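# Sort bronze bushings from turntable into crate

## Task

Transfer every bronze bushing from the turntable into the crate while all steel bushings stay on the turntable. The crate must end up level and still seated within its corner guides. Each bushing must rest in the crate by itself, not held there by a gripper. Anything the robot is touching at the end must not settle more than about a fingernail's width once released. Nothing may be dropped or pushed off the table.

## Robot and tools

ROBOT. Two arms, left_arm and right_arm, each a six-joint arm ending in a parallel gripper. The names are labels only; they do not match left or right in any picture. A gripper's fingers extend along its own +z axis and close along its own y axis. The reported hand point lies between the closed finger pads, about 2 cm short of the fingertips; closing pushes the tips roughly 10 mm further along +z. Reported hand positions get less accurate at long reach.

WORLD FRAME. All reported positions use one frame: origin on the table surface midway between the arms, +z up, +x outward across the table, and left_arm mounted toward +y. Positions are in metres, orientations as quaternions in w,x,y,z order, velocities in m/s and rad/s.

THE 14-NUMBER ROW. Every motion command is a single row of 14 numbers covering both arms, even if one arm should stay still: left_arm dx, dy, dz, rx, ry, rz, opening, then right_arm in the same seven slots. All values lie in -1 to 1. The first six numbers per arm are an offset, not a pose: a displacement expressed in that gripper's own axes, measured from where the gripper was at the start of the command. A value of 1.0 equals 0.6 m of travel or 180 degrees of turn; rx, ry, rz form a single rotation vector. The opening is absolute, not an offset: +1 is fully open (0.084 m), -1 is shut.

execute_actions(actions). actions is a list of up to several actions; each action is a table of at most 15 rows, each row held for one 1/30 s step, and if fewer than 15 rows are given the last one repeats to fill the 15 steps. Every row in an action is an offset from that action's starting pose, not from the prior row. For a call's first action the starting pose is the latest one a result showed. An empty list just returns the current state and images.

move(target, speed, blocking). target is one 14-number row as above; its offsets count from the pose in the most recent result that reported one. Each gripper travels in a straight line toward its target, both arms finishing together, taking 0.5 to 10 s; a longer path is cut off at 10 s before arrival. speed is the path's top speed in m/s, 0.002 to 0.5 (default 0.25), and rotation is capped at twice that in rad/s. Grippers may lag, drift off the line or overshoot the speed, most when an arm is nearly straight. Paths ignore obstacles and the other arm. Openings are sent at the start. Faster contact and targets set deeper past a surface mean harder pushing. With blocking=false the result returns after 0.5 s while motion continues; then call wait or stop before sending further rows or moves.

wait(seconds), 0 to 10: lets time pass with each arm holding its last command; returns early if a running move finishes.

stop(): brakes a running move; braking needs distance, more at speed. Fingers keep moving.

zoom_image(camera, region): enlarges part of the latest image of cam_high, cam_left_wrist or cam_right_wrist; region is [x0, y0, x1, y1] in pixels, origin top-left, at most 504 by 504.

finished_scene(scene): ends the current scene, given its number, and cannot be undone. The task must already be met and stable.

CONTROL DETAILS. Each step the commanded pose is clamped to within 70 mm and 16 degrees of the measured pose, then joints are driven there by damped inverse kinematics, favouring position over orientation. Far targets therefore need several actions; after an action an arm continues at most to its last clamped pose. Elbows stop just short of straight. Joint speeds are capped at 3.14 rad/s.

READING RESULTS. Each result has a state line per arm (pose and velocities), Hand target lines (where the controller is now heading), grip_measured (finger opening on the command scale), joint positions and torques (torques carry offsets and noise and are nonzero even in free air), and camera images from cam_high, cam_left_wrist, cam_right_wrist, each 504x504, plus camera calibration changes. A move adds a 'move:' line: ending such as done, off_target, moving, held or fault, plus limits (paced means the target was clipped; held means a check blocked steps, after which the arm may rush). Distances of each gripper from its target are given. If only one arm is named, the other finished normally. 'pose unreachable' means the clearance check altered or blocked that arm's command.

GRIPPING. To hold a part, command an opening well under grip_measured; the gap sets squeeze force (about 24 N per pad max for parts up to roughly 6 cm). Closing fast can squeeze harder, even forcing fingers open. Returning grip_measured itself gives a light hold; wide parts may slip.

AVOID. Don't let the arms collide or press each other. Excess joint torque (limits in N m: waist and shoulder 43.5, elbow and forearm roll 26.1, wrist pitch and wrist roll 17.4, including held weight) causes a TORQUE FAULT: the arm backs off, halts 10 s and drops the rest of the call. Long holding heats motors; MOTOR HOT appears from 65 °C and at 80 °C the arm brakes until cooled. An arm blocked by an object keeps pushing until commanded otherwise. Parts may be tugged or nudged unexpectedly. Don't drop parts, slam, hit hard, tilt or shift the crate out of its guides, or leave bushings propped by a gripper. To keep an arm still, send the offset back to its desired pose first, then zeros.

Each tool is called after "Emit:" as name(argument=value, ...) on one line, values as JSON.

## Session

Emit:
execute_actions(actions=[])

Scene clock: 0.00 s.
left_arm: end_effector_position=(+0.3604, -0.2560, +0.2649) grip_measured=+1.00 end_effector_quat_wxyz=(+0.147, +0.984, +0.097, +0.035) end_effector_velocity=(-0.000, +0.000, -0.000) end_effector_angular_velocity=(+0.000, +0.001, +0.001) | right_arm: end_effector_position=(+0.7675, -0.5811, +0.2741) grip_measured=+1.00 end_effector_quat_wxyz=(-0.383, +0.669, -0.315, +0.554) end_effector_velocity=(+0.000, -0.000, -0.000) end_effector_angular_velocity=(-0.003, +0.001, +0.000)
Joint positions: left_arm=[-1.037  0.328 -1.573 -0.092  0.952 -1.142  0.084] | right_arm=[-0.202  0.788 -1.904  2.184  0.565 -1.267  0.084]
Joint velocities: left_arm=[-0.    -0.     0.    -0.     0.001 -0.001 -0.   ] | right_arm=[-0.     0.001 -0.001 -0.002 -0.001 -0.001  0.   ]
Joint torques (N m, as the arm reports them, + toward a larger angle): no reading
Motor temperatures (°C, as the motors report them): left_arm=[33 36 43 34 39 36] | right_arm=[35 34 43 33 41 36]
Hand target (left_arm): +0.360, -0.256, +0.265; +0.147, +0.984, +0.097, +0.035
Hand target (right_arm): +0.767, -0.581, +0.274; -0.383, +0.669, -0.315, +0.554
camera_calibration (this result's frames):
cam_left_wrist: T_world_to_cam=[[0.175043, -0.940957, 0.289757, -0.348427], [-0.979367, -0.196597, -0.0467883, 0.384849], [0.100991, -0.275589, -0.955956, 0.280498], [0, 0, 0, 1]] pos_world=[0.409571, -0.174893, 0.387109]
cam_right_wrist: T_world_to_cam=[[0.0122424, -0.508231, -0.861134, -0.0375467], [-0.187623, 0.844735, -0.501219, 0.841912], [0.982165, 0.167705, -0.0850144, -0.505855], [0, 0, 0, 1]] pos_world=[0.655255, -0.64544, 0.346645]

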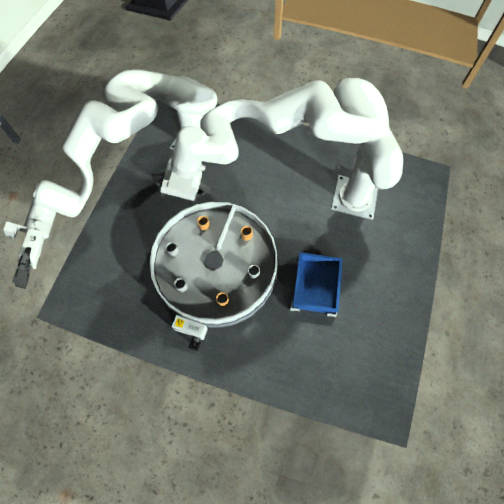

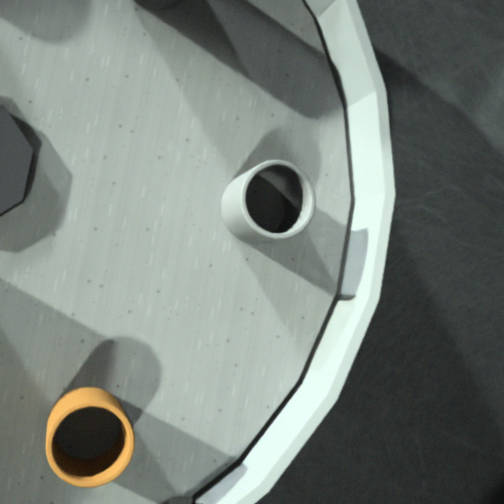

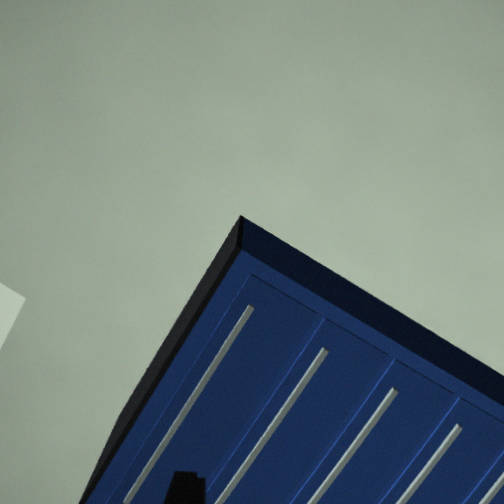

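Emit:
move(target=[-0.037,-0.226,-0.079,0.0935,-0.015,0,1, 0,0,0,0,0,0,1], speed=0.4)

Emit:
move(target=[0,0,0,0,0,-0.44,1, 0,0,0,0,0,0,1], speed=0.5)

Scene clock: 14.70 s.
left_arm: end_effector_position=(+0.3096, -0.1199, +0.2685) grip_measured=+1.00 end_effector_quat_wxyz=(+0.004, +0.995, +0.098, -0.003) end_effector_velocity=(+0.000, +0.002, +0.001) end_effector_angular_velocity=(+0.001, -0.000, +0.002) | right_arm: end_effector_position=(+0.7675, -0.5811, +0.2741) grip_measured=+1.00 end_effector_quat_wxyz=(-0.383, +0.669, -0.315, +0.554) end_effector_velocity=(-0.000, +0.000, +0.000) end_effector_angular_velocity=(+0.001, -0.001, +0.000)
Joint positions: left_arm=[-0.997  0.055 -1.322 -0.009  1.263 -1.14   0.084] | right_arm=[-0.202  0.788 -1.904  2.184  0.565 -1.267  0.084]
Joint velocities: left_arm=[ 0.002 -0.005  0.003  0.001  0.002 -0.     0.   ] | right_arm=[-0.    -0.001  0.001  0.001  0.001  0.     0.   ]
Joint torques (N m, as the arm reports them, + toward a larger angle): left_arm=[  0.1  -28.03 -12.32  -1.22  -2.11   0.16] | right_arm=[ -0.57 -40.63 -25.06  -0.41   1.57   0.35]
Motor temperatures (°C, as the motors report them): left_arm=[33 38 49 34 39 36] | right_arm=[35 37 48 33 41 36]
Hand target (left_arm): +0.310, -0.120, +0.269; +0.004, +0.995, +0.098, -0.003
Hand target (right_arm): +0.767, -0.581, +0.274; -0.383, +0.669, -0.315, +0.554
Off the commanded pose (left_arm): 0.000 m, 0 deg.
Off the commanded pose (right_arm): 0.000 m, 0 deg.
move: done
camera_calibration (this result's frames):
cam_left_wrist: T_world_to_cam=[[0.188167, -0.982137, 0.000281778, -0.143821], [-0.982136, -0.188167, 0.0011008, 0.351064], [-0.00102811, -0.000483879, -0.999999, 0.40298], [0, 0, 0, 1]] pos_world=[0.372269, -0.0749986, 0.402634]
cam_right_wrist: T_world_to_cam=[[0.0122424, -0.508231, -0.861134, -0.0375466], [-0.187623, 0.844735, -0.501219, 0.841911], [0.982165, 0.167705, -0.0850143, -0.505855], [0, 0, 0, 1]] pos_world=[0.655255, -0.64544, 0.346645]

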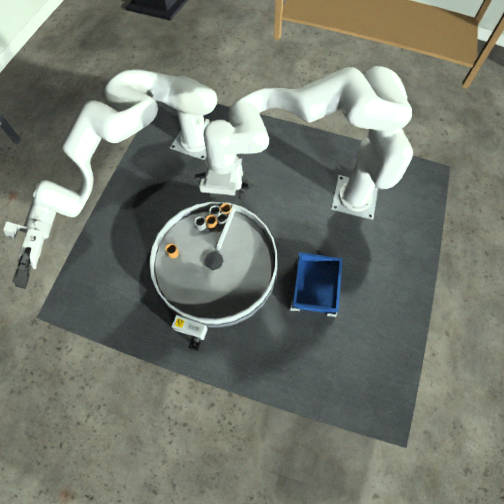

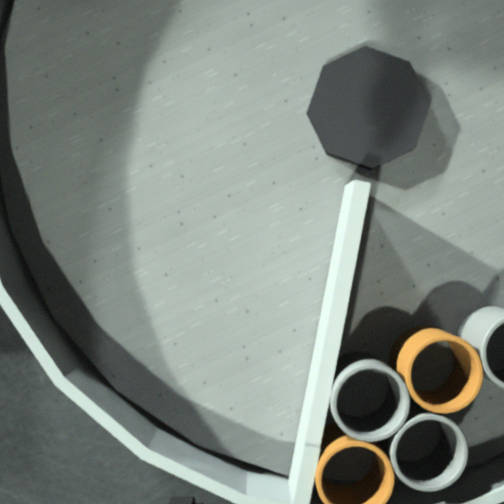

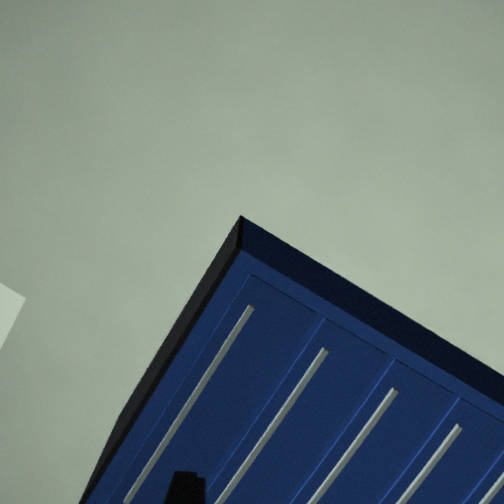

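Scene clock: 16.70 s.
left_arm: end_effector_position=(+0.3096, -0.1199, +0.2685) grip_measured=+1.00 end_effector_quat_wxyz=(+0.001, +0.704, +0.710, -0.005) end_effector_velocity=(-0.000, +0.001, -0.000) end_effector_angular_velocity=(+0.003, +0.001, +0.008) | right_arm: end_effector_position=(+0.7675, -0.5811, +0.2741) grip_measured=+1.00 end_effector_quat_wxyz=(-0.383, +0.669, -0.315, +0.554) end_effector_velocity=(+0.000, +0.000, +0.001) end_effector_angular_velocity=(+0.001, -0.002, +0.001)
Joint positions: left_arm=[-0.997  0.055 -1.321 -0.009  1.263 -2.522  0.084] | right_arm=[-0.202  0.788 -1.904  2.184  0.565 -1.267  0.084]
Joint velocities: left_arm=[-0.     0.     0.001  0.001  0.002 -0.009 -0.   ] | right_arm=[ 0.    -0.    -0.     0.     0.002  0.    -0.   ]
Joint torques (N m, as the arm reports them, + toward a larger angle): left_arm=[ -0.18 -27.64 -12.28  -1.12  -2.2    0.32] | right_arm=[ -0.76 -40.19 -25.1   -0.44   1.54   0.12]
Motor temperatures (°C, as the motors report them): left_arm=[33 38 50 34 39 36] | right_arm=[35 37 48 33 41 36]
Hand target (left_arm): +0.310, -0.120, +0.268; +0.001, +0.704, +0.710, -0.005
Hand target (right_arm): +0.767, -0.581, +0.274; -0.383, +0.669, -0.315, +0.554
Off the commanded pose (left_arm): 0.000 m, 0 deg.
Off the commanded pose (right_arm): 0.000 m, 0 deg.
move: done
camera_calibration (this result's frames):
cam_left_wrist: T_world_to_cam=[[0.99993, 0.000134422, -0.0118322, -0.274133], [0.000177801, -0.999993, 0.00366515, -0.0511401], [-0.0118317, -0.003667, -0.999923, 0.405922], [0, 0, 0, 1]] pos_world=[0.278926, -0.0496144, 0.402835]
cam_right_wrist: T_world_to_cam=[[0.0122426, -0.50823, -0.861134, -0.0375465], [-0.187623, 0.844735, -0.501219, 0.841911], [0.982165, 0.167705, -0.0850141, -0.505855], [0, 0, 0, 1]] pos_world=[0.655255, -0.64544, 0.346645]

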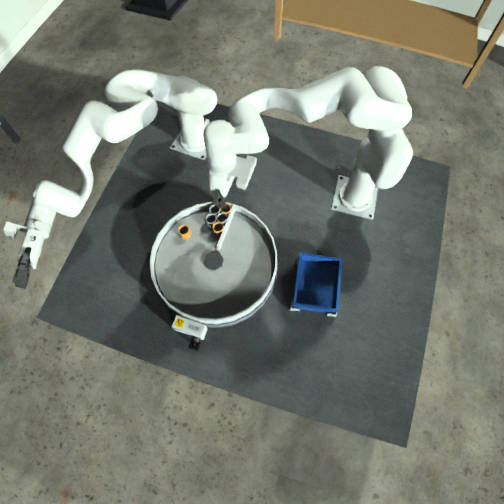

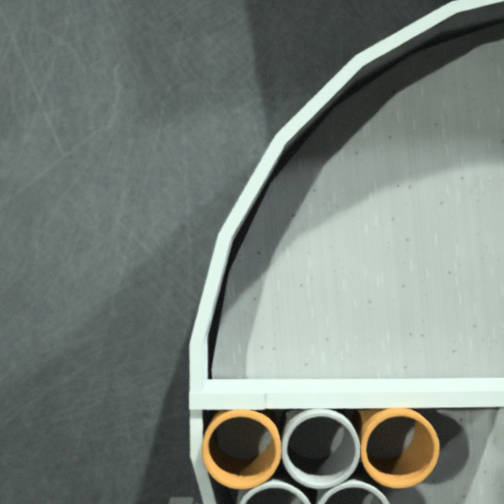

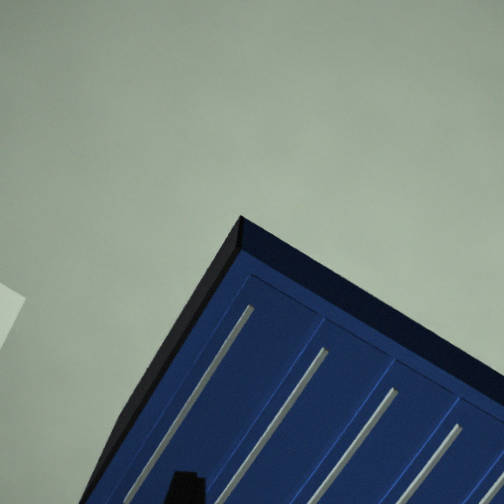

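Emit:
move(target=[-0.08,0,0,0,0,0.995,1, 0,0,0,0,0,0,1], speed=0.5)

Scene clock: 24.40 s.
left_arm: end_effector_position=(+0.3100, -0.1679, +0.2691) grip_measured=+1.00 end_effector_quat_wxyz=(+0.005, +0.715, -0.699, +0.001) end_effector_velocity=(-0.001, -0.000, -0.001) end_effector_angular_velocity=(+0.001, +0.002, -0.009) | right_arm: end_effector_position=(+0.7675, -0.5811, +0.2741) grip_measured=+1.00 end_effector_quat_wxyz=(-0.383, +0.669, -0.315, +0.554) end_effector_velocity=(+0.000, +0.001, +0.001) end_effector_angular_velocity=(+0.000, -0.003, +0.002)
Joint positions: left_arm=[-1.049  0.196 -1.5   -0.009  1.299  0.551  0.084] | right_arm=[-0.202  0.788 -1.904  2.184  0.565 -1.267  0.084]
Joint velocities: left_arm=[-0.001  0.001  0.001 -0.002  0.     0.008 -0.   ] | right_arm=[ 0.    -0.    -0.     0.002  0.003 -0.002 -0.   ]
Joint torques (N m, as the arm reports them, + toward a larger angle): left_arm=[ -0.16 -32.03 -12.92  -1.23  -2.26   0.26] | right_arm=[ -0.63 -40.17 -25.18  -0.36   1.51   0.19]
Motor temperatures (°C, as the motors report them): left_arm=[33 38 51 34 39 36] | right_arm=[35 38 50 33 41 36]
Hand target (left_arm): +0.310, -0.168, +0.269; +0.005, +0.715, -0.699, +0.001
Hand target (right_arm): +0.767, -0.581, +0.274; -0.383, +0.669, -0.315, +0.554
Off the commanded pose (left_arm): 0.000 m, 0 deg.
Off the commanded pose (right_arm): 0.000 m, 0 deg.
move: done
camera_calibration (this result's frames):
cam_left_wrist: T_world_to_cam=[[-0.999858, -0.0166611, -0.00263748, 0.340168], [-0.016624, 0.99977, -0.0135358, 0.246464], [0.00286239, -0.01349, -0.999905, 0.40012], [0, 0, 0, 1]] pos_world=[0.343071, -0.235342, 0.404315]
cam_right_wrist: T_world_to_cam=[[0.0122426, -0.50823, -0.861134, -0.0375466], [-0.187623, 0.844735, -0.501219, 0.841911], [0.982165, 0.167705, -0.0850141, -0.505855], [0, 0, 0, 1]] pos_world=[0.655255, -0.64544, 0.346645]

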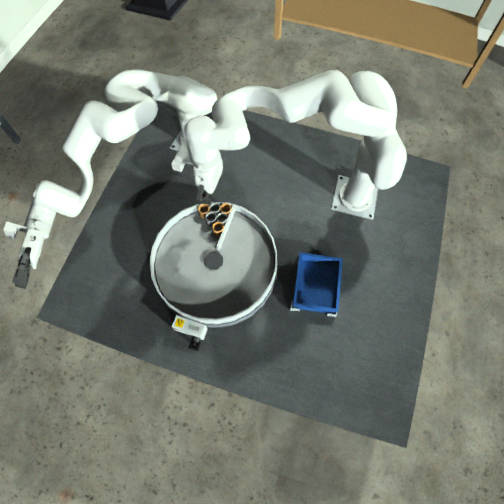

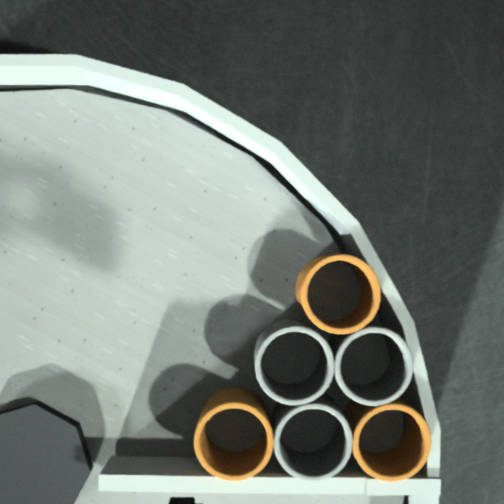

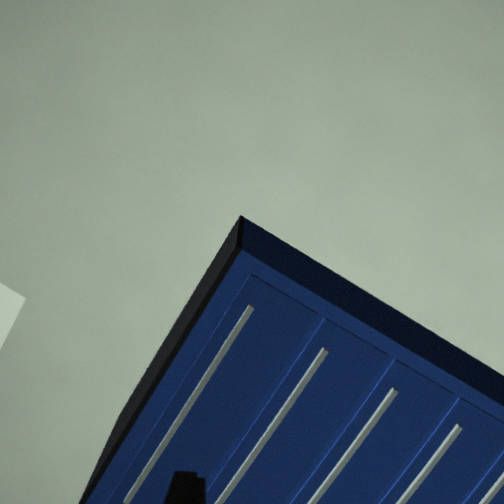

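Emit:
move(target=[-0.028,-0.097,0.2,0,0,0,-0.4, 0,0,0,0,0,0,1], speed=0.3)

Emit:
move(target=[0,0,0.09,0,0,0,-0.4, 0,0,0,0,0,0,1], speed=0.08)

Scene clock: 32.20 s.
left_arm: end_effector_position=(+0.3671, -0.1515, +0.1494) grip_measured=-0.42 end_effector_quat_wxyz=(+0.005, +0.715, -0.699, +0.002) end_effector_velocity=(-0.001, +0.001, -0.005) end_effector_angular_velocity=(+0.007, +0.005, -0.002) | right_arm: end_effector_position=(+0.7675, -0.5811, +0.2741) grip_measured=+1.00 end_effector_quat_wxyz=(-0.383, +0.669, -0.315, +0.554) end_effector_velocity=(+0.000, +0.000, +0.000) end_effector_angular_velocity=(+0.003, -0.001, -0.000)
Joint positions: left_arm=[-0.946  0.347 -1.359 -0.011  1.007  0.657  0.026] | right_arm=[-0.202  0.788 -1.904  2.184  0.565 -1.267  0.084]
Joint velocities: left_arm=[ 0.     0.008  0.002 -0.    -0.002  0.002 -0.   ] | right_arm=[-0.     0.    -0.     0.002  0.001  0.     0.   ]
Joint torques (N m, as the arm reports them, + toward a larger angle): left_arm=[  0.16 -35.25 -12.08  -1.44  -2.23   0.22] | right_arm=[ -0.85 -40.41 -24.97  -0.45   1.52   0.06]
Motor temperatures (°C, as the motors report them): left_arm=[33 38 52 34 39 36] | right_arm=[35 38 51 33 41 36]
Hand target (left_arm): +0.367, -0.151, +0.149; +0.005, +0.715, -0.699, +0.001
Hand target (right_arm): +0.767, -0.581, +0.274; -0.383, +0.669, -0.315, +0.554
Off the commanded pose (left_arm): 0.001 m, 0 deg.
Off the commanded pose (right_arm): 0.000 m, 0 deg.
move: done
camera_calibration (this result's frames):
cam_left_wrist: T_world_to_cam=[[-0.999868, -0.0159375, -0.0032776, 0.397441], [-0.0158881, 0.999768, -0.0145682, 0.229303], [0.00350901, -0.0145142, -0.999889, 0.280147], [0, 0, 0, 1]] pos_world=[0.400048, -0.218849, 0.284759]
cam_right_wrist: T_world_to_cam=[[0.0122425, -0.50823, -0.861134, -0.0375464], [-0.187623, 0.844735, -0.501219, 0.841911], [0.982165, 0.167705, -0.0850142, -0.505855], [0, 0, 0, 1]] pos_world=[0.655255, -0.64544, 0.346645]

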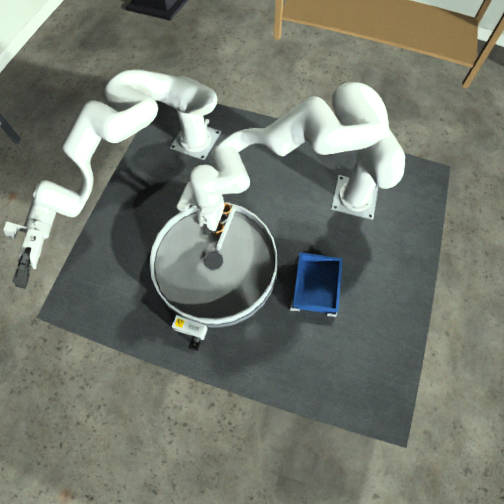

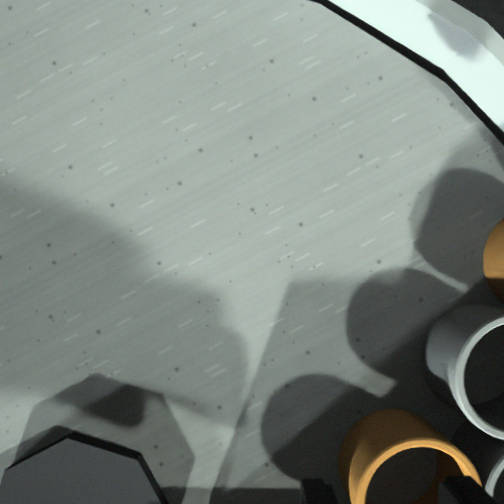

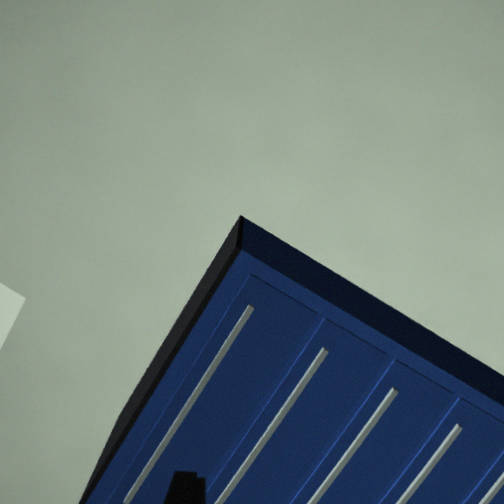

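Scene clock: 33.63 s.
left_arm: end_effector_position=(+0.3667, -0.1520, +0.0951) grip_measured=-0.42 end_effector_quat_wxyz=(+0.005, +0.715, -0.699, +0.002) end_effector_velocity=(+0.001, -0.001, +0.002) end_effector_angular_velocity=(-0.004, -0.004, -0.001) | right_arm: end_effector_position=(+0.7675, -0.5811, +0.2741) grip_measured=+1.00 end_effector_quat_wxyz=(-0.383, +0.669, -0.315, +0.554) end_effector_velocity=(-0.000, -0.000, +0.000) end_effector_angular_velocity=(-0.001, -0.000, -0.000)
Joint positions: left_arm=[-0.948  0.423 -1.303 -0.012  0.876  0.658  0.026] | right_arm=[-0.202  0.788 -1.904  2.184  0.565 -1.267  0.084]
Joint velocities: left_arm=[-0.    -0.002 -0.003  0.    -0.001  0.    -0.   ] | right_arm=[-0.    -0.001 -0.    -0.    -0.     0.     0.   ]
Joint torques (N m, as the arm reports them, + toward a larger angle): left_arm=[  0.15 -36.58 -11.64  -0.89  -2.32   0.16] | right_arm=[ -1.09 -40.38 -25.08  -0.55   1.46   0.24]
Motor temperatures (°C, as the motors report them): left_arm=[33 38 52 34 39 36] | right_arm=[35 38 51 33 41 36]
Hand target (left_arm): +0.367, -0.152, +0.095; +0.005, +0.715, -0.699, +0.002
Hand target (right_arm): +0.767, -0.581, +0.274; -0.383, +0.669, -0.315, +0.554
Off the commanded pose (left_arm): 0.000 m, 0 deg.
Off the commanded pose (right_arm): 0.000 m, 0 deg.
move: done
camera_calibration (this result's frames):
cam_left_wrist: T_world_to_cam=[[-0.999873, -0.0157083, -0.00257474, 0.396799], [-0.0156711, 0.999781, -0.013889, 0.228854], [0.00279234, -0.0138469, -0.9999, 0.226143], [0, 0, 0, 1]] pos_world=[0.399704, -0.21944, 0.23032]
cam_right_wrist: T_world_to_cam=[[0.0122425, -0.50823, -0.861134, -0.0375464], [-0.187623, 0.844735, -0.501219, 0.841911], [0.982165, 0.167705, -0.0850142, -0.505855], [0, 0, 0, 1]] pos_world=[0.655255, -0.64544, 0.346645]

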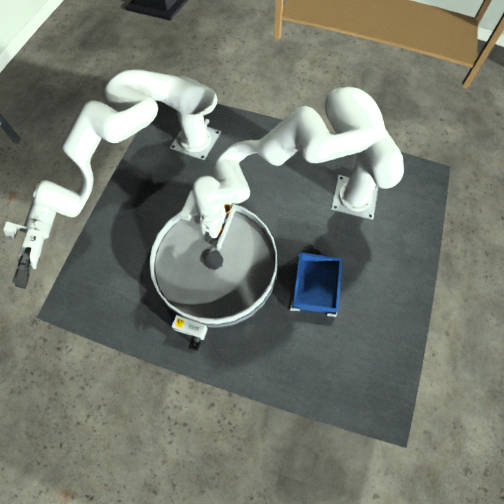

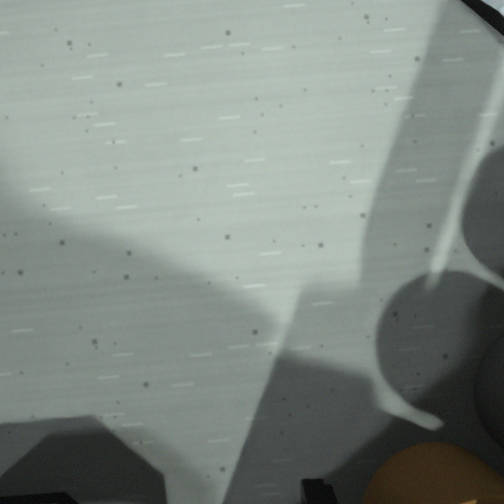

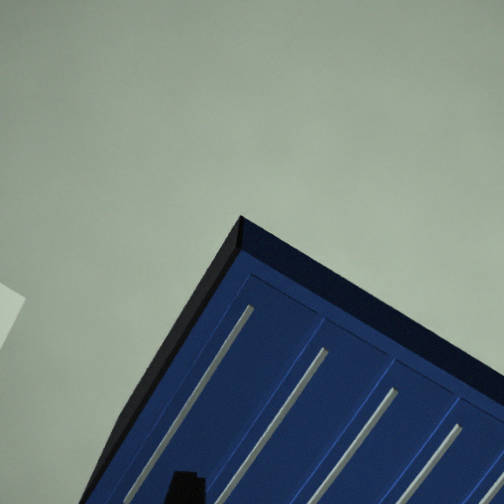

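Went in. Pinch and lift.

Emit:
execute_actions(actions=[[[0,0,0,0,0,0,-1, 0,0,0,0,0,0,1]],[[0,0,0,0,0,0,-1, 0,0,0,0,0,0,1]]])

Emit:
move(target=[0,0,-0.2,0,0,0,-1, 0,0,0,0,0,0,1], speed=0.15)

Scene clock: 38.87 s.
left_arm: end_effector_position=(+0.3667, -0.1520, +0.0951) grip_measured=-0.71 end_effector_quat_wxyz=(+0.005, +0.715, -0.699, +0.002) end_effector_velocity=(+0.000, +0.000, +0.000) end_effector_angular_velocity=(-0.000, -0.000, -0.000) | right_arm: end_effector_position=(+0.7675, -0.5811, +0.2741) grip_measured=+1.00 end_effector_quat_wxyz=(-0.383, +0.669, -0.315, +0.554) end_effector_velocity=(+0.000, +0.000, -0.001) end_effector_angular_velocity=(+0.001, +0.002, -0.000)
Joint positions: left_arm=[-0.948  0.422 -1.303 -0.012  0.876  0.658  0.013] | right_arm=[-0.202  0.788 -1.904  2.184  0.565 -1.267  0.084]
Joint velocities: left_arm=[ 0.001  0.    -0.    -0.     0.     0.001  0.   ] | right_arm=[ 0.     0.002 -0.    -0.     0.     0.001 -0.   ]
Joint torques (N m, as the arm reports them, + toward a larger angle): left_arm=[  0.48 -35.98 -11.9   -1.12  -2.58   0.21] | right_arm=[ -0.49 -40.61 -24.97  -0.45   1.57   0.03]
Motor temperatures (°C, as the motors report them): left_arm=[33 39 52 34 39 36] | right_arm=[35 39 51 33 41 36]
Hand target (left_arm): +0.367, -0.152, +0.095; +0.005, +0.715, -0.699, +0.002
Hand target (right_arm): +0.767, -0.581, +0.274; -0.383, +0.669, -0.315, +0.554
Off the commanded pose (left_arm): 0.000 m, 0 deg.
Off the commanded pose (right_arm): 0.000 m, 0 deg.
camera_calibration (this result's frames):
cam_left_wrist: T_world_to_cam=[[-0.999873, -0.0157087, -0.00258908, 0.396805], [-0.0156712, 0.99978, -0.0139082, 0.228862], [0.00280699, -0.0138659, -0.9999, 0.226145], [0, 0, 0, 1]] pos_world=[0.399706, -0.219443, 0.230332]
cam_right_wrist: T_world_to_cam=[[0.0122425, -0.50823, -0.861134, -0.0375464], [-0.187623, 0.844735, -0.501219, 0.841911], [0.982165, 0.167705, -0.0850141, -0.505855], [0, 0, 0, 1]] pos_world=[0.655255, -0.64544, 0.346645]

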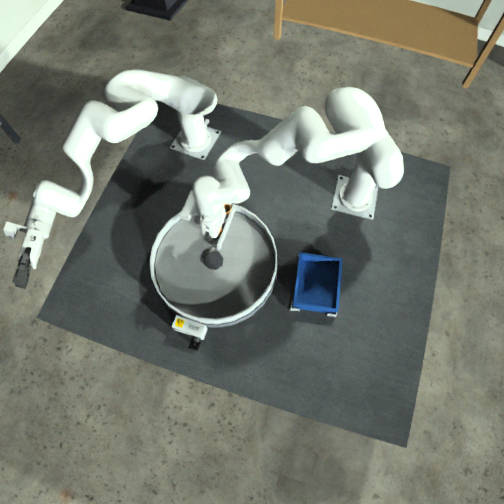

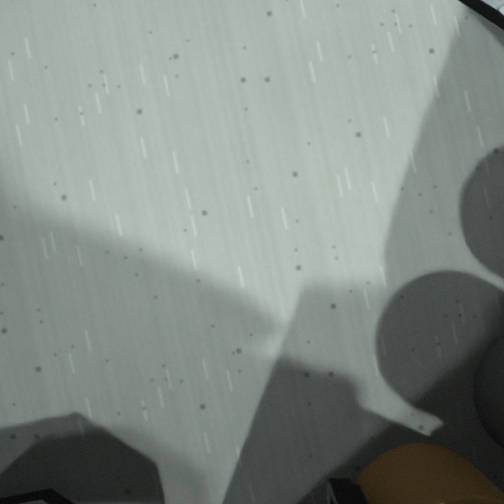

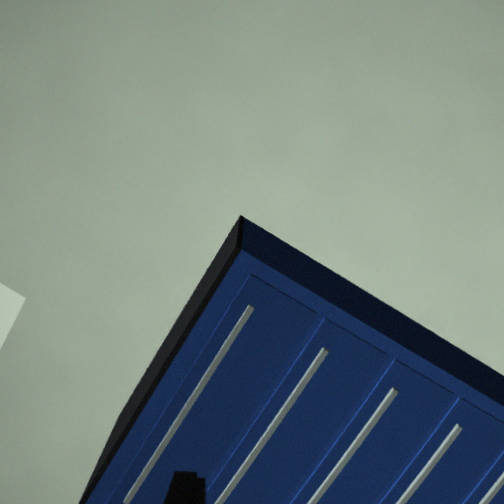

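Scene clock: 40.07 s.
left_arm: end_effector_position=(+0.3670, -0.1503, +0.2139) grip_measured=-0.71 end_effector_quat_wxyz=(+0.005, +0.715, -0.699, +0.001) end_effector_velocity=(-0.000, -0.001, +0.004) end_effector_angular_velocity=(+0.000, +0.000, -0.002) | right_arm: end_effector_position=(+0.7675, -0.5811, +0.2741) grip_measured=+1.00 end_effector_quat_wxyz=(-0.383, +0.669, -0.315, +0.554) end_effector_velocity=(+0.000, -0.000, -0.001) end_effector_angular_velocity=(+0.002, +0.000, -0.001)
Joint positions: left_arm=[-0.945  0.288 -1.466 -0.01   1.176  0.656  0.013] | right_arm=[-0.202  0.788 -1.904  2.184  0.565 -1.267  0.084]
Joint velocities: left_arm=[-0.002 -0.    -0.01   0.     0.011  0.    -0.   ] | right_arm=[ 0.     0.001 -0.001  0.001 -0.     0.001 -0.   ]
Joint torques (N m, as the arm reports them, + toward a larger angle): left_arm=[  0.4  -35.42 -12.9   -1.29  -2.23   0.01] | right_arm=[ -0.48 -40.4  -24.86  -0.21   1.38   0.23]
Motor temperatures (°C, as the motors report them): left_arm=[33 39 52 34 39 36] | right_arm=[35 39 51 33 41 36]
Hand target (left_arm): +0.367, -0.151, +0.215; +0.005, +0.715, -0.699, +0.002
Hand target (right_arm): +0.767, -0.581, +0.274; -0.383, +0.669, -0.315, +0.554
Off the commanded pose (left_arm): 0.001 m, 0 deg.
Off the commanded pose (right_arm): 0.000 m, 0 deg.
move: done
camera_calibration (this result's frames):
cam_left_wrist: T_world_to_cam=[[-0.999869, -0.0161107, -0.00172165, 0.397217], [-0.0160882, 0.999794, -0.0123436, 0.228606], [0.00192016, -0.0123143, -0.999922, 0.345552], [0, 0, 0, 1]] pos_world=[0.400179, -0.217904, 0.349031]
cam_right_wrist: T_world_to_cam=[[0.0122425, -0.50823, -0.861134, -0.0375464], [-0.187623, 0.844735, -0.501219, 0.841911], [0.982165, 0.167705, -0.0850141, -0.505855], [0, 0, 0, 1]] pos_world=[0.655255, -0.64544, 0.346645]

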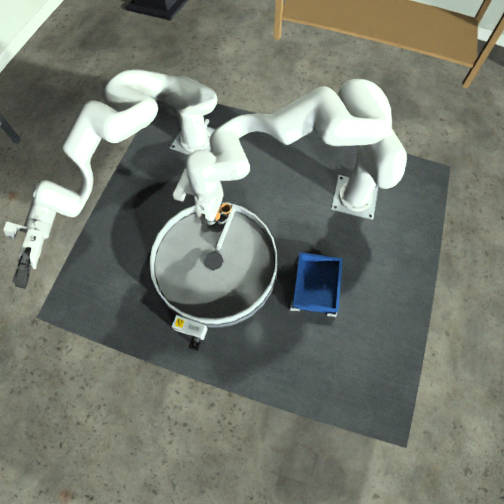

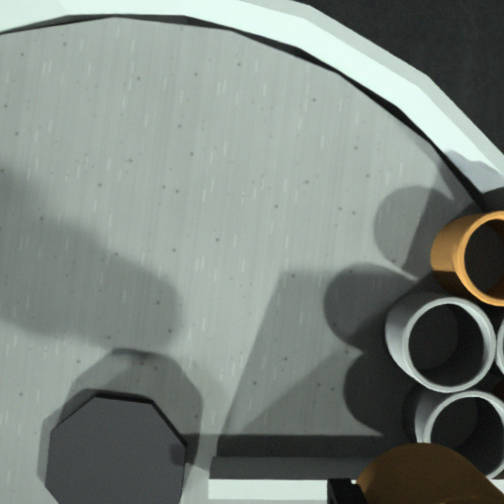

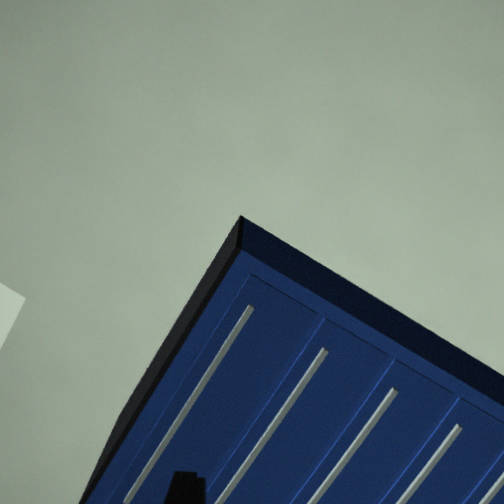

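Emit:
move(target=[-0.642,-0.155,0,0,0,0,-1, 0,0,0,0,0,0,1], speed=0.3)

Scene clock: 48.50 s.
left_arm: end_effector_position=(+0.4509, +0.2361, +0.2098) grip_measured=-0.71 end_effector_quat_wxyz=(+0.004, +0.715, -0.699, +0.000) end_effector_velocity=(+0.001, +0.003, -0.000) end_effector_angular_velocity=(-0.001, +0.001, +0.001) | right_arm: end_effector_position=(+0.7675, -0.5811, +0.2741) grip_measured=+1.00 end_effector_quat_wxyz=(-0.383, +0.669, -0.315, +0.554) end_effector_velocity=(+0.000, +0.000, +0.000) end_effector_angular_velocity=(+0.001, -0.000, +0.001)
Joint positions: left_arm=[-0.157 -0.12  -0.957 -0.008  1.082  1.445  0.013] | right_arm=[-0.202  0.788 -1.904  2.184  0.565 -1.267  0.084]
Joint velocities: left_arm=[ 0.007  0.002 -0.002 -0.001  0.001  0.007 -0.   ] | right_arm=[ 0.     0.    -0.001 -0.001  0.001  0.002  0.   ]
Joint torques (N m, as the arm reports them, + toward a larger angle): left_arm=[ -0.02 -23.83 -12.29  -1.27  -2.16   0.07] | right_arm=[ -0.62 -40.45 -24.95  -0.4    1.49   0.22]
Motor temperatures (°C, as the motors report them): left_arm=[33 39 52 34 39 36] | right_arm=[35 39 52 33 41 36]
Hand target (left_arm): +0.451, +0.237, +0.210; +0.005, +0.715, -0.699, +0.000
Hand target (right_arm): +0.767, -0.581, +0.274; -0.383, +0.669, -0.315, +0.554
Off the commanded pose (left_arm): 0.001 m, 0 deg.
Off the commanded pose (right_arm): 0.000 m, 0 deg.
move: done
camera_calibration (this result's frames):
cam_left_wrist: T_world_to_cam=[[-0.999883, -0.0152998, -0.000939925, 0.486919], [-0.0152881, 0.999819, -0.0113609, -0.157011], [0.00111357, -0.0113452, -0.999935, 0.346217], [0, 0, 0, 1]] pos_world=[0.484076, 0.168361, 0.344868]
cam_right_wrist: T_world_to_cam=[[0.0122428, -0.50823, -0.861134, -0.0375465], [-0.187623, 0.844735, -0.501219, 0.841911], [0.982165, 0.167705, -0.0850139, -0.505855], [0, 0, 0, 1]] pos_world=[0.655255, -0.64544, 0.346645]

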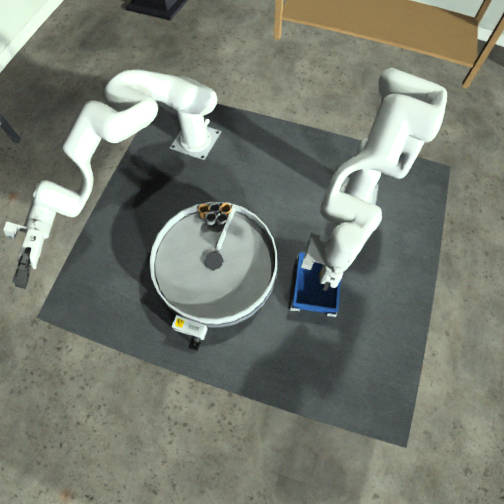

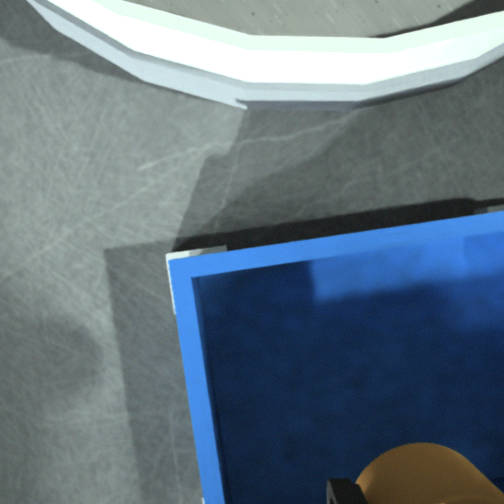

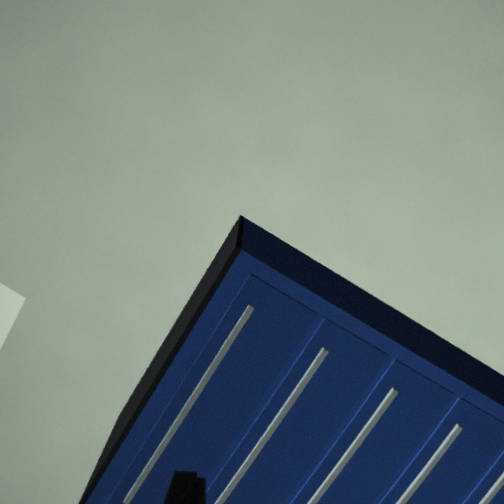

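Emit:
move(target=[0,0,0.23,0,0,0,-1, 0,0,0,0,0,0,1], speed=0.2)

Emit:
execute_actions(actions=[[[0,0,0,0,0,0,-0.4, 0,0,0,0,0,0,1]],[[0,0,0,0,0,0,-0.4, 0,0,0,0,0,0,1]]])

Emit:
move(target=[0,0,-0.25,0,0,0,-0.4, 0,0,0,0,0,0,1], speed=0.2)

Emit:
move(target=[0.673,0.235,-0.08,0,0,0,-0.4, 0,0,0,0,0,0,1], speed=0.35)

Scene clock: 57.30 s.
left_arm: end_effector_position=(+0.4506, +0.2348, +0.0724) grip_measured=-0.71 end_effector_quat_wxyz=(+0.004, +0.715, -0.699, +0.001) end_effector_velocity=(-0.003, +0.000, -0.004) end_effector_angular_velocity=(+0.001, +0.009, +0.001) | right_arm: end_effector_position=(+0.7675, -0.5811, +0.2741) grip_measured=+1.00 end_effector_quat_wxyz=(-0.383, +0.669, -0.315, +0.554) end_effector_velocity=(-0.000, -0.000, +0.000) end_effector_angular_velocity=(+0.001, +0.001, -0.001)
Joint positions: left_arm=[-0.161  0.106 -0.777 -0.012  0.676  1.448  0.013] | right_arm=[-0.202  0.788 -1.904  2.184  0.565 -1.267  0.084]
Joint velocities: left_arm=[ 0.     0.007  0.004 -0.001 -0.002 -0.     0.   ] | right_arm=[-0.    -0.     0.     0.001 -0.001  0.001 -0.   ]
Joint torques (N m, as the arm reports them, + toward a larger angle): left_arm=[  0.19 -27.2  -10.57  -0.98  -2.35   0.  ] | right_arm=[ -0.45 -40.24 -25.05  -0.19   1.4    0.26]
Motor temperatures (°C, as the motors report them): left_arm=[33 39 52 34 39 36] | right_arm=[35 39 52 33 41 36]
Hand target (left_arm): +0.450, +0.235, +0.072; +0.005, +0.715, -0.699, +0.000
Hand target (right_arm): +0.767, -0.581, +0.274; -0.383, +0.669, -0.315, +0.554
Off the commanded pose (left_arm): 0.001 m, 0 deg.
Off the commanded pose (right_arm): 0.000 m, 0 deg.
move: done
camera_calibration (this result's frames):
cam_left_wrist: T_world_to_cam=[[-0.999888, -0.0148097, -0.00200687, 0.486445], [-0.0147848, 0.999819, -0.0119404, -0.157459], [0.00218334, -0.0119093, -0.999927, 0.208478], [0, 0, 0, 1]] pos_world=[0.483608, 0.167118, 0.207558]
cam_right_wrist: T_world_to_cam=[[0.0122429, -0.50823, -0.861134, -0.0375465], [-0.187623, 0.844735, -0.501219, 0.841911], [0.982165, 0.167705, -0.0850138, -0.505855], [0, 0, 0, 1]] pos_world=[0.655255, -0.64544, 0.346645]

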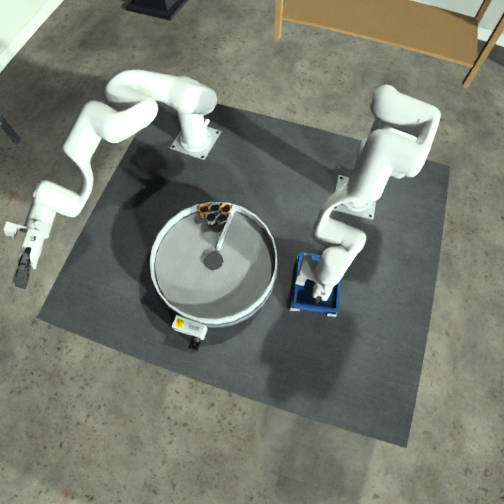

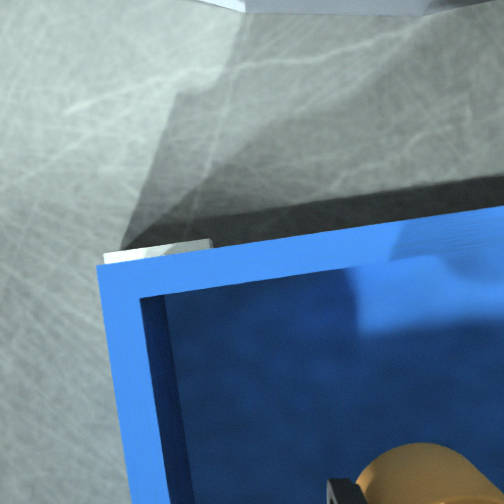

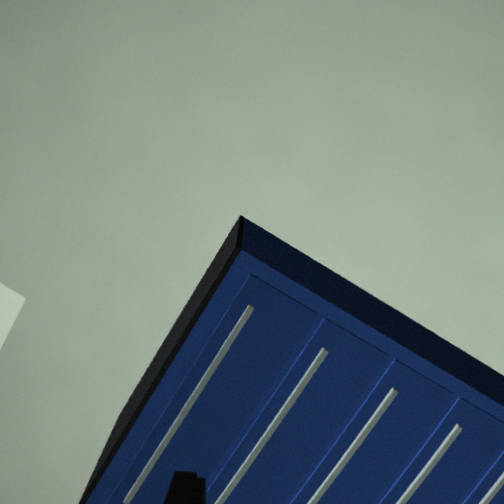

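Scene clock: 58.30 s.
left_arm: end_effector_position=(+0.4506, +0.2348, +0.0725) grip_measured=-0.42 end_effector_quat_wxyz=(+0.004, +0.715, -0.699, +0.001) end_effector_velocity=(+0.000, +0.000, +0.000) end_effector_angular_velocity=(-0.000, -0.001, +0.001) | right_arm: end_effector_position=(+0.7675, -0.5811, +0.2741) grip_measured=+1.00 end_effector_quat_wxyz=(-0.383, +0.669, -0.315, +0.554) end_effector_velocity=(+0.000, -0.000, +0.001) end_effector_angular_velocity=(+0.003, -0.001, -0.002)
Joint positions: left_arm=[-0.161  0.106 -0.777 -0.012  0.676  1.448  0.026] | right_arm=[-0.202  0.788 -1.904  2.184  0.565 -1.267  0.084]
Joint velocities: left_arm=[ 0.    -0.    -0.001 -0.    -0.    -0.    -0.   ] | right_arm=[ 0.    -0.    -0.002  0.002 -0.001  0.002 -0.   ]
Joint torques (N m, as the arm reports them, + toward a larger angle): left_arm=[  0.19 -26.55 -10.37  -1.2   -2.36   0.05] | right_arm=[ -0.79 -40.54 -25.03  -0.51   1.52   0.13]
Motor temperatures (°C, as the motors report them): left_arm=[33 39 52 34 39 36] | right_arm=[35 39 52 33 41 36]
Hand target (left_arm): +0.451, +0.235, +0.072; +0.004, +0.715, -0.699, +0.001
Hand target (right_arm): +0.767, -0.581, +0.274; -0.383, +0.669, -0.315, +0.554
Off the commanded pose (left_arm): 0.000 m, 0 deg.
Off the commanded pose (right_arm): 0.000 m, 0 deg.
camera_calibration (this result's frames):
cam_left_wrist: T_world_to_cam=[[-0.999888, -0.0148104, -0.00204853, 0.486458], [-0.0147849, 0.999819, -0.0119454, -0.157458], [0.00222508, -0.0119138, -0.999927, 0.208477], [0, 0, 0, 1]] pos_world=[0.483612, 0.167118, 0.207577]
cam_right_wrist: T_world_to_cam=[[0.012243, -0.50823, -0.861134, -0.0375464], [-0.187623, 0.844735, -0.501219, 0.841911], [0.982165, 0.167705, -0.0850135, -0.505856], [0, 0, 0, 1]] pos_world=[0.655255, -0.64544, 0.346645]

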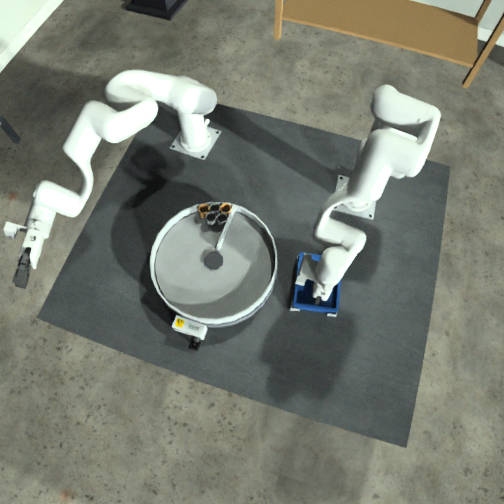

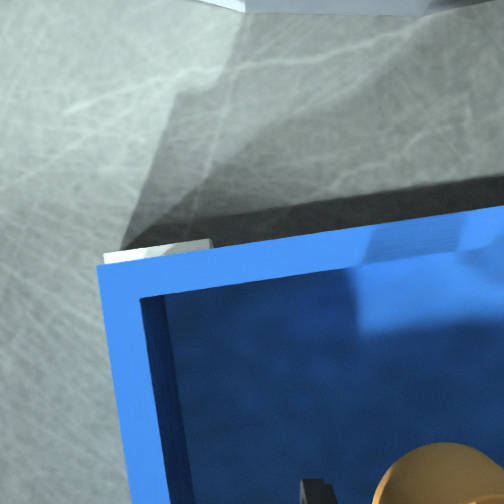

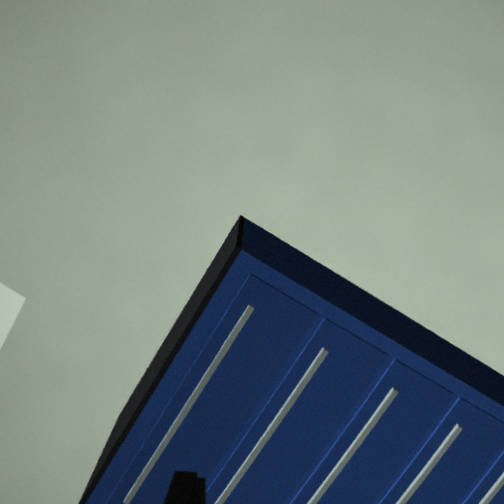

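Scene clock: 59.50 s.
left_arm: end_effector_position=(+0.4507, +0.2363, +0.2214) grip_measured=-0.42 end_effector_quat_wxyz=(+0.005, +0.715, -0.699, -0.000) end_effector_velocity=(+0.002, +0.000, +0.006) end_effector_angular_velocity=(-0.001, -0.006, +0.001) | right_arm: end_effector_position=(+0.7675, -0.5811, +0.2741) grip_measured=+1.00 end_effector_quat_wxyz=(-0.383, +0.669, -0.315, +0.554) end_effector_velocity=(-0.000, -0.000, -0.000) end_effector_angular_velocity=(+0.001, +0.000, -0.001)
Joint positions: left_arm=[-0.157 -0.13  -0.98  -0.008  1.117  1.445  0.026] | right_arm=[-0.202  0.788 -1.904  2.184  0.565 -1.267  0.084]
Joint velocities: left_arm=[ 0.001 -0.003 -0.012 -0.     0.01   0.    -0.   ] | right_arm=[-0.    -0.     0.001  0.001 -0.     0.001  0.   ]
Joint torques (N m, as the arm reports them, + toward a larger angle): left_arm=[  0.07 -23.62 -12.46  -1.05  -2.06   0.06] | right_arm=[ -0.61 -40.58 -24.86  -0.24   1.56   0.18]
Motor temperatures (°C, as the motors report them): left_arm=[33 39 52 34 39 36] | right_arm=[35 39 52 33 41 36]
Hand target (left_arm): +0.451, +0.236, +0.222; +0.004, +0.715, -0.699, +0.001
Hand target (right_arm): +0.767, -0.581, +0.274; -0.383, +0.669, -0.315, +0.554
Off the commanded pose (left_arm): 0.001 m, 0 deg.
Off the commanded pose (right_arm): 0.000 m, 0 deg.
move: done
camera_calibration (this result's frames):
cam_left_wrist: T_world_to_cam=[[-0.999882, -0.0153522, -0.000442269, 0.486653], [-0.0153462, 0.999819, -0.0112652, -0.157013], [0.000615133, -0.011257, -0.999936, 0.358017], [0, 0, 0, 1]] pos_world=[0.483966, 0.168486, 0.35644]
cam_right_wrist: T_world_to_cam=[[0.012243, -0.50823, -0.861134, -0.0375463], [-0.187623, 0.844735, -0.501219, 0.841911], [0.982165, 0.167705, -0.0850135, -0.505856], [0, 0, 0, 1]] pos_world=[0.655255, -0.64544, 0.346645]

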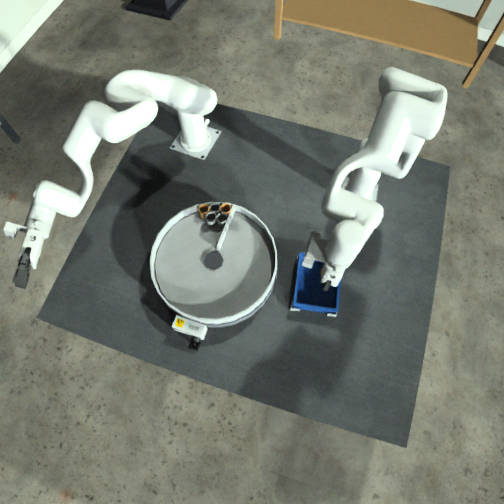

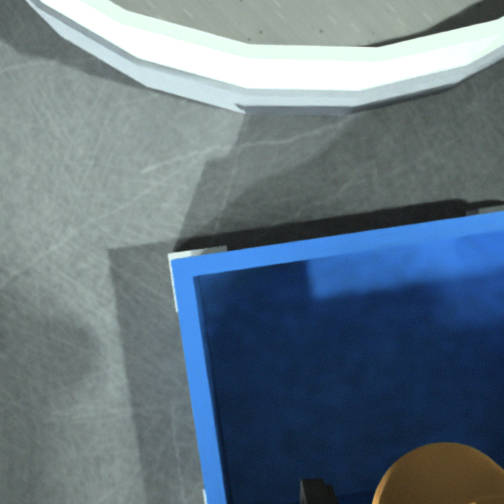

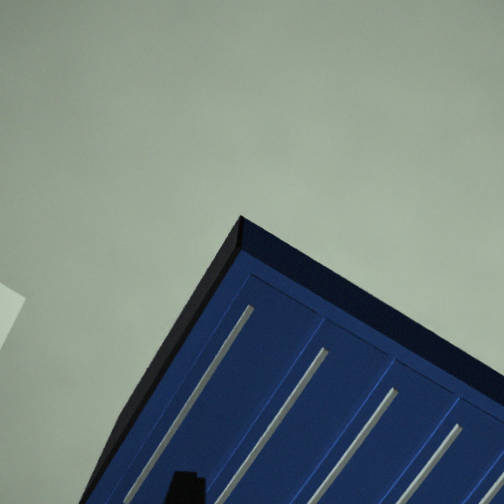

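Scene clock: 61.40 s.
left_arm: end_effector_position=(+0.3195, -0.1693, +0.2741) grip_measured=-0.42 end_effector_quat_wxyz=(+0.005, +0.715, -0.699, +0.001) end_effector_velocity=(-0.001, -0.002, -0.000) end_effector_angular_velocity=(+0.003, +0.002, -0.001) | right_arm: end_effector_position=(+0.7675, -0.5811, +0.2741) grip_measured=+1.00 end_effector_quat_wxyz=(-0.383, +0.669, -0.315, +0.554) end_effector_velocity=(+0.000, +0.000, +0.000) end_effector_angular_velocity=(-0.000, -0.002, +0.002)
Joint positions: left_arm=[-1.035  0.22  -1.547 -0.009  1.323  0.565  0.026] | right_arm=[-0.202  0.788 -1.904  2.184  0.565 -1.267  0.084]
Joint velocities: left_arm=[-0.003  0.008 -0.011  0.001  0.006 -0.002 -0.   ] | right_arm=[-0.     0.    -0.    -0.001  0.003 -0.    -0.   ]
Joint torques (N m, as the arm reports them, + toward a larger angle): left_arm=[  0.47 -32.28 -12.83  -1.15  -1.9    0.13] | right_arm=[ -0.71 -40.41 -24.91  -0.33   1.45   0.15]
Motor temperatures (°C, as the motors report them): left_arm=[33 39 52 34 39 36] | right_arm=[35 39 52 33 41 36]
Hand target (left_arm): +0.319, -0.170, +0.274; +0.005, +0.715, -0.699, +0.001
Hand target (right_arm): +0.767, -0.581, +0.274; -0.383, +0.669, -0.315, +0.554
Off the commanded pose (left_arm): 0.002 m, 0 deg.
Off the commanded pose (right_arm): 0.000 m, 0 deg.
move: done
camera_calibration (this result's frames):
cam_left_wrist: T_world_to_cam=[[-0.999868, -0.016196, -0.00158753, 0.349427], [-0.0161746, 0.999788, -0.0127034, 0.247752], [0.00179294, -0.012676, -0.999918, 0.405567], [0, 0, 0, 1]] pos_world=[0.352661, -0.236899, 0.409236]
cam_right_wrist: T_world_to_cam=[[0.0122431, -0.50823, -0.861134, -0.0375463], [-0.187623, 0.844735, -0.501219, 0.841911], [0.982165, 0.167705, -0.0850134, -0.505856], [0, 0, 0, 1]] pos_world=[0.655255, -0.64544, 0.346645]

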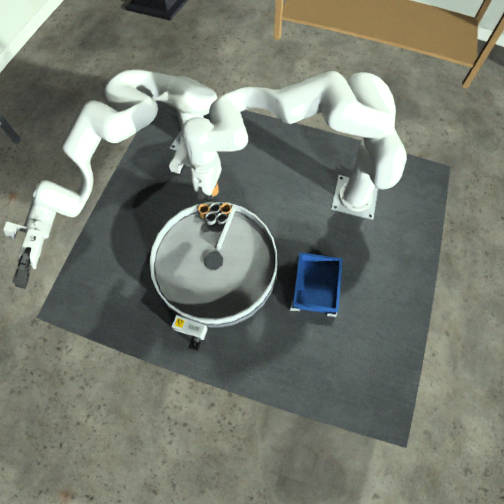

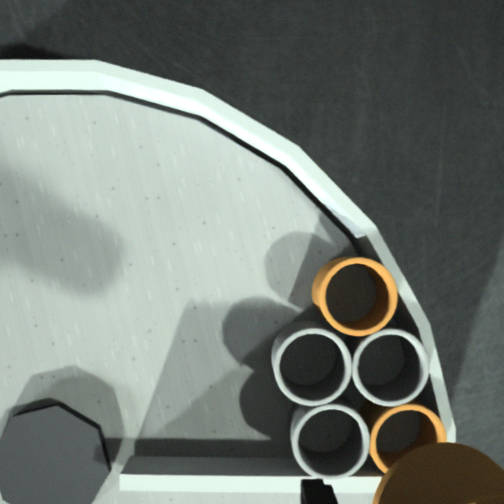

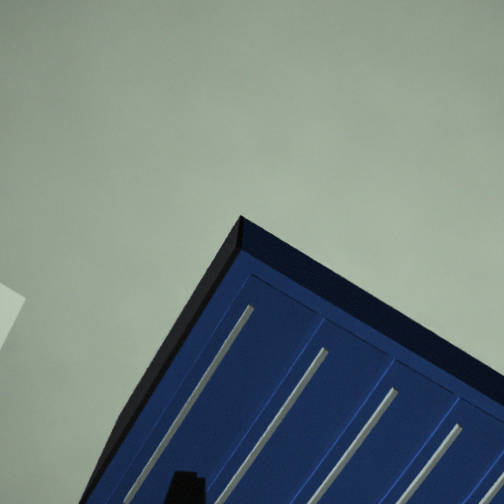

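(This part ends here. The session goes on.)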